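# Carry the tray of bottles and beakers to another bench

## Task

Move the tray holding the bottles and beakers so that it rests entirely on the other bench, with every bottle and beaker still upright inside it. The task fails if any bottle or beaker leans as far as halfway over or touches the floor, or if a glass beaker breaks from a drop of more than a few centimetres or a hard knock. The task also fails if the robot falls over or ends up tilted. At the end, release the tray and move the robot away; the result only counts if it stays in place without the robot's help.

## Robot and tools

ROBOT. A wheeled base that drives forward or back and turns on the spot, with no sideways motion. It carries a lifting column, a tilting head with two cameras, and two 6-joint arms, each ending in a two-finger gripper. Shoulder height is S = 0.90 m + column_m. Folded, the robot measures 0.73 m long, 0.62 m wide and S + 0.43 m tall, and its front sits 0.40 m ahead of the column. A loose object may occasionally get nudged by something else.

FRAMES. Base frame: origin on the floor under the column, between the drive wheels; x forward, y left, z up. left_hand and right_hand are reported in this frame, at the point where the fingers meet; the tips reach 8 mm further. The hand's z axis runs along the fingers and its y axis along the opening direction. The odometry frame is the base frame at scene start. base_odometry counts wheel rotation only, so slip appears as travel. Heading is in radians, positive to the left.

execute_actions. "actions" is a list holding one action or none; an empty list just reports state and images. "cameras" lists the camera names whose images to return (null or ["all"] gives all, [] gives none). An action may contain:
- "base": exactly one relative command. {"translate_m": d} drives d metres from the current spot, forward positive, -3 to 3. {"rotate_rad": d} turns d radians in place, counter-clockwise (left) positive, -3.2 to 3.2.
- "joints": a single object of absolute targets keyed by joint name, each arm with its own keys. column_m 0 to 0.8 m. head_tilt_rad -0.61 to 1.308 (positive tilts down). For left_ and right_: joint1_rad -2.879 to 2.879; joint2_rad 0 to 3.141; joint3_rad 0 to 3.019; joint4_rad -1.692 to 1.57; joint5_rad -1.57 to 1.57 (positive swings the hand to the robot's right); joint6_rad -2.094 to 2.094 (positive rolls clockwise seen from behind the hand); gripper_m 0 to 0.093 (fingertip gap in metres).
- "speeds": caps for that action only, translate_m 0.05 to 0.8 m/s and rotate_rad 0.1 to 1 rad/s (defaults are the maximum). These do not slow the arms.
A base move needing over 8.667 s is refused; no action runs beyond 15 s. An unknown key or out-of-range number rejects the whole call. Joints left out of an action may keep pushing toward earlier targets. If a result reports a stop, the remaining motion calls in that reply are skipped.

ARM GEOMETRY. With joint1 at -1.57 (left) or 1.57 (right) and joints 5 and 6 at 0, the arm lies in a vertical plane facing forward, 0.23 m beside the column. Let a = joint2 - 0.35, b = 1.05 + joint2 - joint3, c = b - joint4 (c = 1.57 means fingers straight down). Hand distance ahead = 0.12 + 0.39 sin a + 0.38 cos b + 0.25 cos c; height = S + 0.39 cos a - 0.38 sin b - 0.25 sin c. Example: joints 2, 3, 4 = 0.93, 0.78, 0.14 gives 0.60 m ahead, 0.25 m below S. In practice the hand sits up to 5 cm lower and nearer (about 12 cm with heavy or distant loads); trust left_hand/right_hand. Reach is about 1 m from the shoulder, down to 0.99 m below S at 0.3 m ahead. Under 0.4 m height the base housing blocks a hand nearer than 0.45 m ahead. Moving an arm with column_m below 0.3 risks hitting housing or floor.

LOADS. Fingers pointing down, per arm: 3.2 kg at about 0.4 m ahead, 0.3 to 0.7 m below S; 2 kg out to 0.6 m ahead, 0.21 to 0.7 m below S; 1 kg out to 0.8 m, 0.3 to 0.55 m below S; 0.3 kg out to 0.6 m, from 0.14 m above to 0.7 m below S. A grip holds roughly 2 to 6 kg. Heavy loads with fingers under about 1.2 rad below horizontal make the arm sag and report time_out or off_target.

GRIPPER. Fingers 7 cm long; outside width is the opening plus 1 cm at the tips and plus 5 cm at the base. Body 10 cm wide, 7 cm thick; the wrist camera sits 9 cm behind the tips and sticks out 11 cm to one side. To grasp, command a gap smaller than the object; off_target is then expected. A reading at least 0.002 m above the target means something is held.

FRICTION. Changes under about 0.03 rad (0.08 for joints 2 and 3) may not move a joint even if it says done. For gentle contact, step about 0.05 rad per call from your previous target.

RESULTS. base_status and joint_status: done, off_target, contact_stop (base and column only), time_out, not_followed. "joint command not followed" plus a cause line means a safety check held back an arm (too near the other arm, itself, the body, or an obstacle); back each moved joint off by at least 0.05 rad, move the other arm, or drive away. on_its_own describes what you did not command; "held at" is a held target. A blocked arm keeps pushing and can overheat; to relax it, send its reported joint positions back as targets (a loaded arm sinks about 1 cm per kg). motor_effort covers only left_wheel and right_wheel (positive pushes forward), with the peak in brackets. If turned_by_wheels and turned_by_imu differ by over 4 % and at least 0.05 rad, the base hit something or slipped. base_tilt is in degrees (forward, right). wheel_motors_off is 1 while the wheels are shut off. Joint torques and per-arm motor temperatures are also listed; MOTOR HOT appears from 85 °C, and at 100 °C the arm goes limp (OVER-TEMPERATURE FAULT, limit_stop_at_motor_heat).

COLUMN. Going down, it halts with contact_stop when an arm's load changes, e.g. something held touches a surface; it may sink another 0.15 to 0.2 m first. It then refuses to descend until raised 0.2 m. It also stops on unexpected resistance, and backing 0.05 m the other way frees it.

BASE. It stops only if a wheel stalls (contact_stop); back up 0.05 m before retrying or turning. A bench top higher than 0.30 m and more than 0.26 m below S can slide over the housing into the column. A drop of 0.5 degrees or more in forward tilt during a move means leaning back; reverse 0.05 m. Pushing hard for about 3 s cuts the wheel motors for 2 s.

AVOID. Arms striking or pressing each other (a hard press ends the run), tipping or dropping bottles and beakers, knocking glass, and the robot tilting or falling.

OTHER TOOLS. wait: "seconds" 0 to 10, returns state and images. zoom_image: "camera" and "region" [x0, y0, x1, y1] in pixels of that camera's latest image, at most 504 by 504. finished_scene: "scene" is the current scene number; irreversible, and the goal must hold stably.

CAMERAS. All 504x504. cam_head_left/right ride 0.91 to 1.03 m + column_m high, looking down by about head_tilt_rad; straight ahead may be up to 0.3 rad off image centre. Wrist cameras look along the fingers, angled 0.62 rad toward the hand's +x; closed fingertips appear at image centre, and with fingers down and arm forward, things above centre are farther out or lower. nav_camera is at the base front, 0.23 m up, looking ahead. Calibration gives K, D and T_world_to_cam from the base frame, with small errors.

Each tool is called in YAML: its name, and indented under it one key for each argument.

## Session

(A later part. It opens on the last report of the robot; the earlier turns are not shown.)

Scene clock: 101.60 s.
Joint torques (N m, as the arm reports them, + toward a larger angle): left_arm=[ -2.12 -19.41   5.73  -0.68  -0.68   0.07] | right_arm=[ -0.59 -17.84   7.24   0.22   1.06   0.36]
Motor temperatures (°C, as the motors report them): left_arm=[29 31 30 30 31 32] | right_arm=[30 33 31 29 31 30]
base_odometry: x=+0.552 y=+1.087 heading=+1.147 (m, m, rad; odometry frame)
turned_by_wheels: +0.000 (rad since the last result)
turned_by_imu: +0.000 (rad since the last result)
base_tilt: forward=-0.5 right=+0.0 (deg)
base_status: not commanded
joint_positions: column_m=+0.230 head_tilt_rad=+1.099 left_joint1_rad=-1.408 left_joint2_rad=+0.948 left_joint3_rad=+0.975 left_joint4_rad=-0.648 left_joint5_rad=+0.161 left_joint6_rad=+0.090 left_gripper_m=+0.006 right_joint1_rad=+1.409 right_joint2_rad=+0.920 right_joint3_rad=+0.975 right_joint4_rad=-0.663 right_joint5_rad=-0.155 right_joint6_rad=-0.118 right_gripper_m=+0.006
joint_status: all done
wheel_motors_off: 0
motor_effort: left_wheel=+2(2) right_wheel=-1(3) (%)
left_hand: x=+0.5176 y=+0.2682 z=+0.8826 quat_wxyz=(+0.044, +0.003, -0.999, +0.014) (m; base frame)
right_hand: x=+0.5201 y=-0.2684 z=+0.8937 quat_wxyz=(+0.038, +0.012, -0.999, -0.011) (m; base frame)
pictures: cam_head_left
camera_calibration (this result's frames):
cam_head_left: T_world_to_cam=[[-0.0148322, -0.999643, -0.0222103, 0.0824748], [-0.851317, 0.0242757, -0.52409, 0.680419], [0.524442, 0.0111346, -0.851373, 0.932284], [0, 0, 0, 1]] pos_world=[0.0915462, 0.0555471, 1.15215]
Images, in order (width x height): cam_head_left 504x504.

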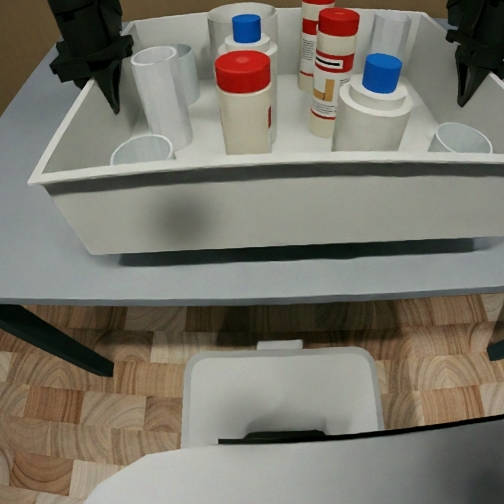

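execute_actions:
  actions:
    - {"base":{"translate_m":0.05},"speeds":{"translate_m":0.1}}
  cameras: []

execute_actions:
  actions:
    - {"joints":{"column_m":0.2}}
  cameras: []

execute_actions:
  actions:
    - {"joints":{"column_m":0.175}}
  cameras: ["cam_head_left"]

Scene clock: 108.97 s.
Joint torques (N m, as the arm reports them, + toward a larger angle): left_arm=[ -1.54 -20.65   5.82  -0.64  -0.65   0.1 ] | right_arm=[ -0.17 -18.09   7.13   0.28   1.04   0.35]
Motor temperatures (°C, as the motors report them): left_arm=[29 32 30 30 31 32] | right_arm=[30 33 31 29 31 30]
base_odometry: x=+0.573 y=+1.133 heading=+1.148 (m, m, rad; odometry frame)
turned_by_wheels: +0.001 (rad since the last result)
turned_by_imu: +0.000 (rad since the last result)
base_tilt: forward=-0.7 right=+0.0 (deg)
base_status: done
joint_positions: column_m=+0.230 head_tilt_rad=+1.100 left_joint1_rad=-1.408 left_joint2_rad=+0.949 left_joint3_rad=+0.975 left_joint4_rad=-0.649 left_joint5_rad=+0.161 left_joint6_rad=+0.090 left_gripper_m=+0.006 right_joint1_rad=+1.409 right_joint2_rad=+0.922 right_joint3_rad=+0.975 right_joint4_rad=-0.664 right_joint5_rad=-0.155 right_joint6_rad=-0.119 right_gripper_m=+0.006
joint_status: not commanded
wheel_motors_off: 0
motor_effort: left_wheel=+0(30) right_wheel=+0(30) (%)
left_hand: x=+0.5167 y=+0.2683 z=+0.8819 quat_wxyz=(+0.045, +0.003, -0.999, +0.014) (m; base frame)
right_hand: x=+0.5195 y=-0.2684 z=+0.8931 quat_wxyz=(+0.040, +0.012, -0.999, -0.011) (m; base frame)
pictures: none
No camera images: the call's "cameras" was empty. Leave "cameras" out to get every camera's image.

Scene clock: 109.97 s.
Joint torques (N m, as the arm reports them, + toward a larger angle): left_arm=[ -1.63 -19.57   5.92  -0.63  -0.66   0.06] | right_arm=[ -0.09 -18.19   7.27   0.14   1.02   0.34]
Motor temperatures (°C, as the motors report them): left_arm=[29 32 30 30 31 32] | right_arm=[30 33 31 29 31 30]
base_odometry: x=+0.573 y=+1.133 heading=+1.148 (m, m, rad; odometry frame)
turned_by_wheels: +0.000 (rad since the last result)
turned_by_imu: +0.000 (rad since the last result)
base_tilt: forward=-0.6 right=+0.0 (deg)
base_status: not commanded
joint_positions: column_m=+0.200 head_tilt_rad=+1.100 left_joint1_rad=-1.408 left_joint2_rad=+0.949 left_joint3_rad=+0.975 left_joint4_rad=-0.649 left_joint5_rad=+0.161 left_joint6_rad=+0.090 left_gripper_m=+0.006 right_joint1_rad=+1.409 right_joint2_rad=+0.922 right_joint3_rad=+0.975 right_joint4_rad=-0.662 right_joint5_rad=-0.156 right_joint6_rad=-0.119 right_gripper_m=+0.006
joint_status: all done
wheel_motors_off: 0
motor_effort: left_wheel=+0(1) right_wheel=-1(1) (%)
left_hand: x=+0.5169 y=+0.2682 z=+0.8522 quat_wxyz=(+0.045, +0.003, -0.999, +0.014) (m; base frame)
right_hand: x=+0.5202 y=-0.2684 z=+0.8631 quat_wxyz=(+0.038, +0.013, -0.999, -0.012) (m; base frame)
pictures: none
No camera images: the call's "cameras" was empty. Leave "cameras" out to get every camera's image.

Scene clock: 110.90 s.
Joint torques (N m, as the arm reports them, + toward a larger angle): left_arm=[ -1.86 -17.54   6.3   -0.68  -0.51   0.06] | right_arm=[  0.13 -17.05   7.51  -0.3    1.33   0.33]
Motor temperatures (°C, as the motors report them): left_arm=[29 32 30 30 31 32] | right_arm=[30 33 31 29 31 30]
base_odometry: x=+0.573 y=+1.133 heading=+1.148 (m, m, rad; odometry frame)
turned_by_wheels: +0.000 (rad since the last result)
turned_by_imu: +0.000 (rad since the last result)
base_tilt: forward=-0.5 right=+0.1 (deg)
base_status: not commanded
joint_positions: column_m=+0.175 head_tilt_rad=+1.100 left_joint1_rad=-1.405 left_joint2_rad=+0.919 left_joint3_rad=+0.975 left_joint4_rad=-0.648 left_joint5_rad=+0.157 left_joint6_rad=+0.087 left_gripper_m=+0.006 right_joint1_rad=+1.409 right_joint2_rad=+0.906 right_joint3_rad=+0.975 right_joint4_rad=-0.647 right_joint5_rad=-0.162 right_joint6_rad=-0.117 right_gripper_m=+0.006
joint_status: all done
wheel_motors_off: 0
motor_effort: left_wheel=+1(1) right_wheel=+0(2) (%)
left_hand: x=+0.5241 y=+0.2692 z=+0.8389 quat_wxyz=(+0.030, +0.003, -0.999, +0.009) (m; base frame)
right_hand: x=+0.5276 y=-0.2669 z=+0.8443 quat_wxyz=(+0.023, +0.014, -1.000, -0.013) (m; base frame)
pictures: cam_head_left
camera_calibration (this result's frames):
cam_head_left: T_world_to_cam=[[-0.0148419, -0.999643, -0.0222038, 0.0812461], [-0.851547, 0.0242757, -0.523716, 0.651169], [0.524068, 0.0111346, -0.851604, 0.885743], [0, 0, 0, 1]] pos_world=[0.0915181, 0.0555471, 1.09713]
Images, in order (width x height): cam_head_left 504x504.

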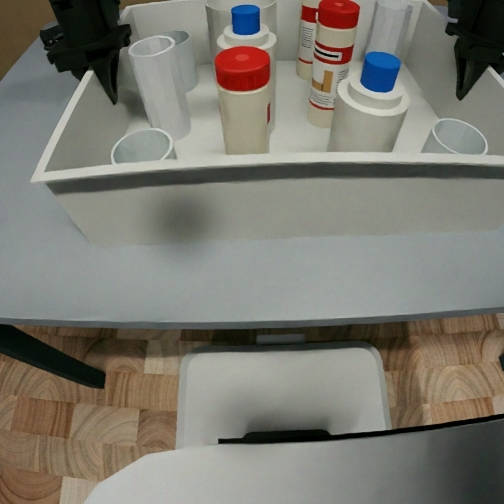

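execute_actions:
  actions:
    - {"joints":{"left_gripper_m":0.035,"right_gripper_m":0.04}}
  cameras: []

execute_actions:
  actions:
    - {"joints":{"column_m":0.33,"head_tilt_rad":0.7}}
  cameras: ["cam_head_left"]

execute_actions:
  actions:
    - {"base":{"translate_m":-0.6}}
  cameras: ["cam_head_left"]

finished_scene:
  scene: 1

Scene clock: 120.80 s.
Joint torques (N m, as the arm reports them, + toward a larger angle): left_arm=[ -1.38 -13.79   6.6   -0.38  -0.06   0.1 ] | right_arm=[ -0.21 -13.01   7.87   0.22   0.06   0.13]
Motor temperatures (°C, as the motors report them): left_arm=[29 31 30 30 31 32] | right_arm=[30 33 31 29 32 30]
base_odometry: x=+0.573 y=+1.133 heading=+1.148 (m, m, rad; odometry frame)
turned_by_wheels: +0.000 (rad since the last result)
turned_by_imu: +0.000 (rad since the last result)
base_tilt: forward=-0.5 right=+0.1 (deg)
base_status: not commanded
joint_positions: column_m=+0.175 head_tilt_rad=+1.100 left_joint1_rad=-1.411 left_joint2_rad=+0.869 left_joint3_rad=+0.975 left_joint4_rad=-0.655 left_joint5_rad=+0.143 left_joint6_rad=+0.087 left_gripper_m=+0.035 right_joint1_rad=+1.411 right_joint2_rad=+0.853 right_joint3_rad=+0.975 right_joint4_rad=-0.662 right_joint5_rad=-0.132 right_joint6_rad=-0.099 right_gripper_m=+0.040
joint_status: all done
wheel_motors_off: 0
motor_effort: left_wheel=+1(1) right_wheel=+0(1) (%)
left_hand: x=+0.5342 y=+0.2668 z=+0.8592 quat_wxyz=(+0.009, -0.002, -1.000, +0.003) (m; base frame)
right_hand: x=+0.5356 y=-0.2689 z=+0.8658 quat_wxyz=(+0.006, +0.008, -1.000, +0.003) (m; base frame)
pictures: none
No camera images: the call's "cameras" was empty. Leave "cameras" out to get every camera's image.

Scene clock: 123.40 s.
Joint torques (N m, as the arm reports them, + toward a larger angle): left_arm=[ -1.68 -13.93   6.58  -0.34  -0.06   0.1 ] | right_arm=[ -0.39 -12.2    8.07   0.33   0.04   0.12]
Motor temperatures (°C, as the motors report them): left_arm=[29 31 31 30 31 32] | right_arm=[30 33 31 29 32 30]
base_odometry: x=+0.573 y=+1.133 heading=+1.148 (m, m, rad; odometry frame)
turned_by_wheels: +0.000 (rad since the last result)
turned_by_imu: +0.000 (rad since the last result)
base_tilt: forward=-0.5 right=+0.0 (deg)
base_status: not commanded
joint_positions: column_m=+0.330 head_tilt_rad=+0.716 left_joint1_rad=-1.411 left_joint2_rad=+0.869 left_joint3_rad=+0.975 left_joint4_rad=-0.655 left_joint5_rad=+0.143 left_joint6_rad=+0.087 left_gripper_m=+0.035 right_joint1_rad=+1.411 right_joint2_rad=+0.853 right_joint3_rad=+0.975 right_joint4_rad=-0.662 right_joint5_rad=-0.132 right_joint6_rad=-0.098 right_gripper_m=+0.040
joint_status: all done
wheel_motors_off: 0
motor_effort: left_wheel=+1(1) right_wheel=-1(1) (%)
left_hand: x=+0.5342 y=+0.2668 z=+1.0141 quat_wxyz=(+0.009, -0.002, -1.000, +0.003) (m; base frame)
right_hand: x=+0.5355 y=-0.2689 z=+1.0206 quat_wxyz=(+0.006, +0.008, -1.000, +0.003) (m; base frame)
pictures: cam_head_left
camera_calibration (this result's frames):
cam_head_left: T_world_to_cam=[[-0.00546335, -0.999643, -0.0261427, 0.0893992], [-0.593964, 0.0242757, -0.804125, 1.08839], [0.804473, 0.0111346, -0.593885, 0.664479], [0, 0, 0, 1]] pos_world=[0.112398, 0.0555471, 1.27216]
Images, in order (width x height): cam_head_left 504x504.

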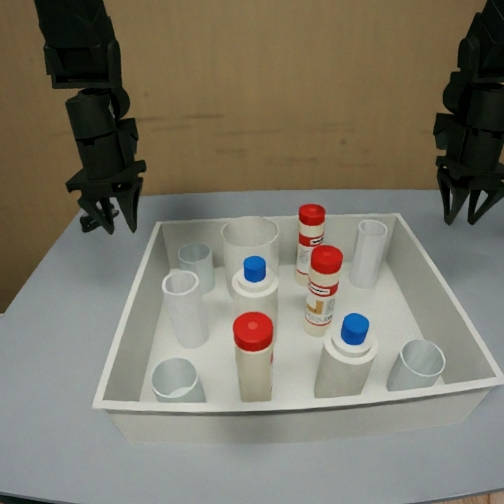

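Scene clock: 126.17 s.
Joint torques (N m, as the arm reports them, + toward a larger angle): left_arm=[ -1.22 -14.42   6.46  -0.19  -0.02   0.06] | right_arm=[ -0.63 -12.55   7.88   0.44   0.02   0.12]
Motor temperatures (°C, as the motors report them): left_arm=[29 31 31 30 31 32] | right_arm=[30 33 31 29 31 30]
base_odometry: x=+0.326 y=+0.586 heading=+1.149 (m, m, rad; odometry frame)
turned_by_wheels: +0.001 (rad since the last result)
turned_by_imu: +0.002 (rad since the last result)
base_tilt: forward=-0.6 right=+0.1 (deg)
base_status: done
joint_positions: column_m=+0.330 head_tilt_rad=+0.716 left_joint1_rad=-1.412 left_joint2_rad=+0.868 left_joint3_rad=+0.975 left_joint4_rad=-0.659 left_joint5_rad=+0.142 left_joint6_rad=+0.087 left_gripper_m=+0.035 right_joint1_rad=+1.411 right_joint2_rad=+0.852 right_joint3_rad=+0.975 right_joint4_rad=-0.666 right_joint5_rad=-0.132 right_joint6_rad=-0.098 right_gripper_m=+0.040
joint_status: not commanded
wheel_motors_off: 0
motor_effort: left_wheel=+1(64) right_wheel=-2(31) (%)
left_hand: x=+0.5334 y=+0.2665 z=+1.0143 quat_wxyz=(+0.011, -0.002, -1.000, +0.003) (m; base frame)
right_hand: x=+0.5348 y=-0.2689 z=+1.0210 quat_wxyz=(+0.007, +0.008, -1.000, +0.003) (m; base frame)
pictures: cam_head_left
camera_calibration (this result's frames):
cam_head_left: T_world_to_cam=[[-0.00545378, -0.999643, -0.0261447, 0.0894013], [-0.59367, 0.0242757, -0.804343, 1.08866], [0.80469, 0.0111346, -0.59359, 0.664081], [0, 0, 0, 1]] pos_world=[0.112414, 0.0555471, 1.27219]
Images, in order (width x height): cam_head_left 504x504.

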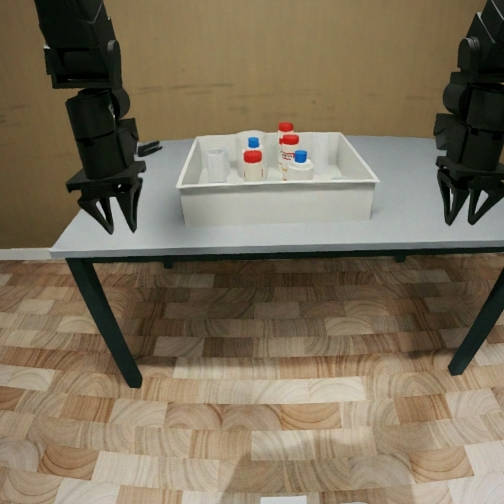

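The scene is finished: the task was done.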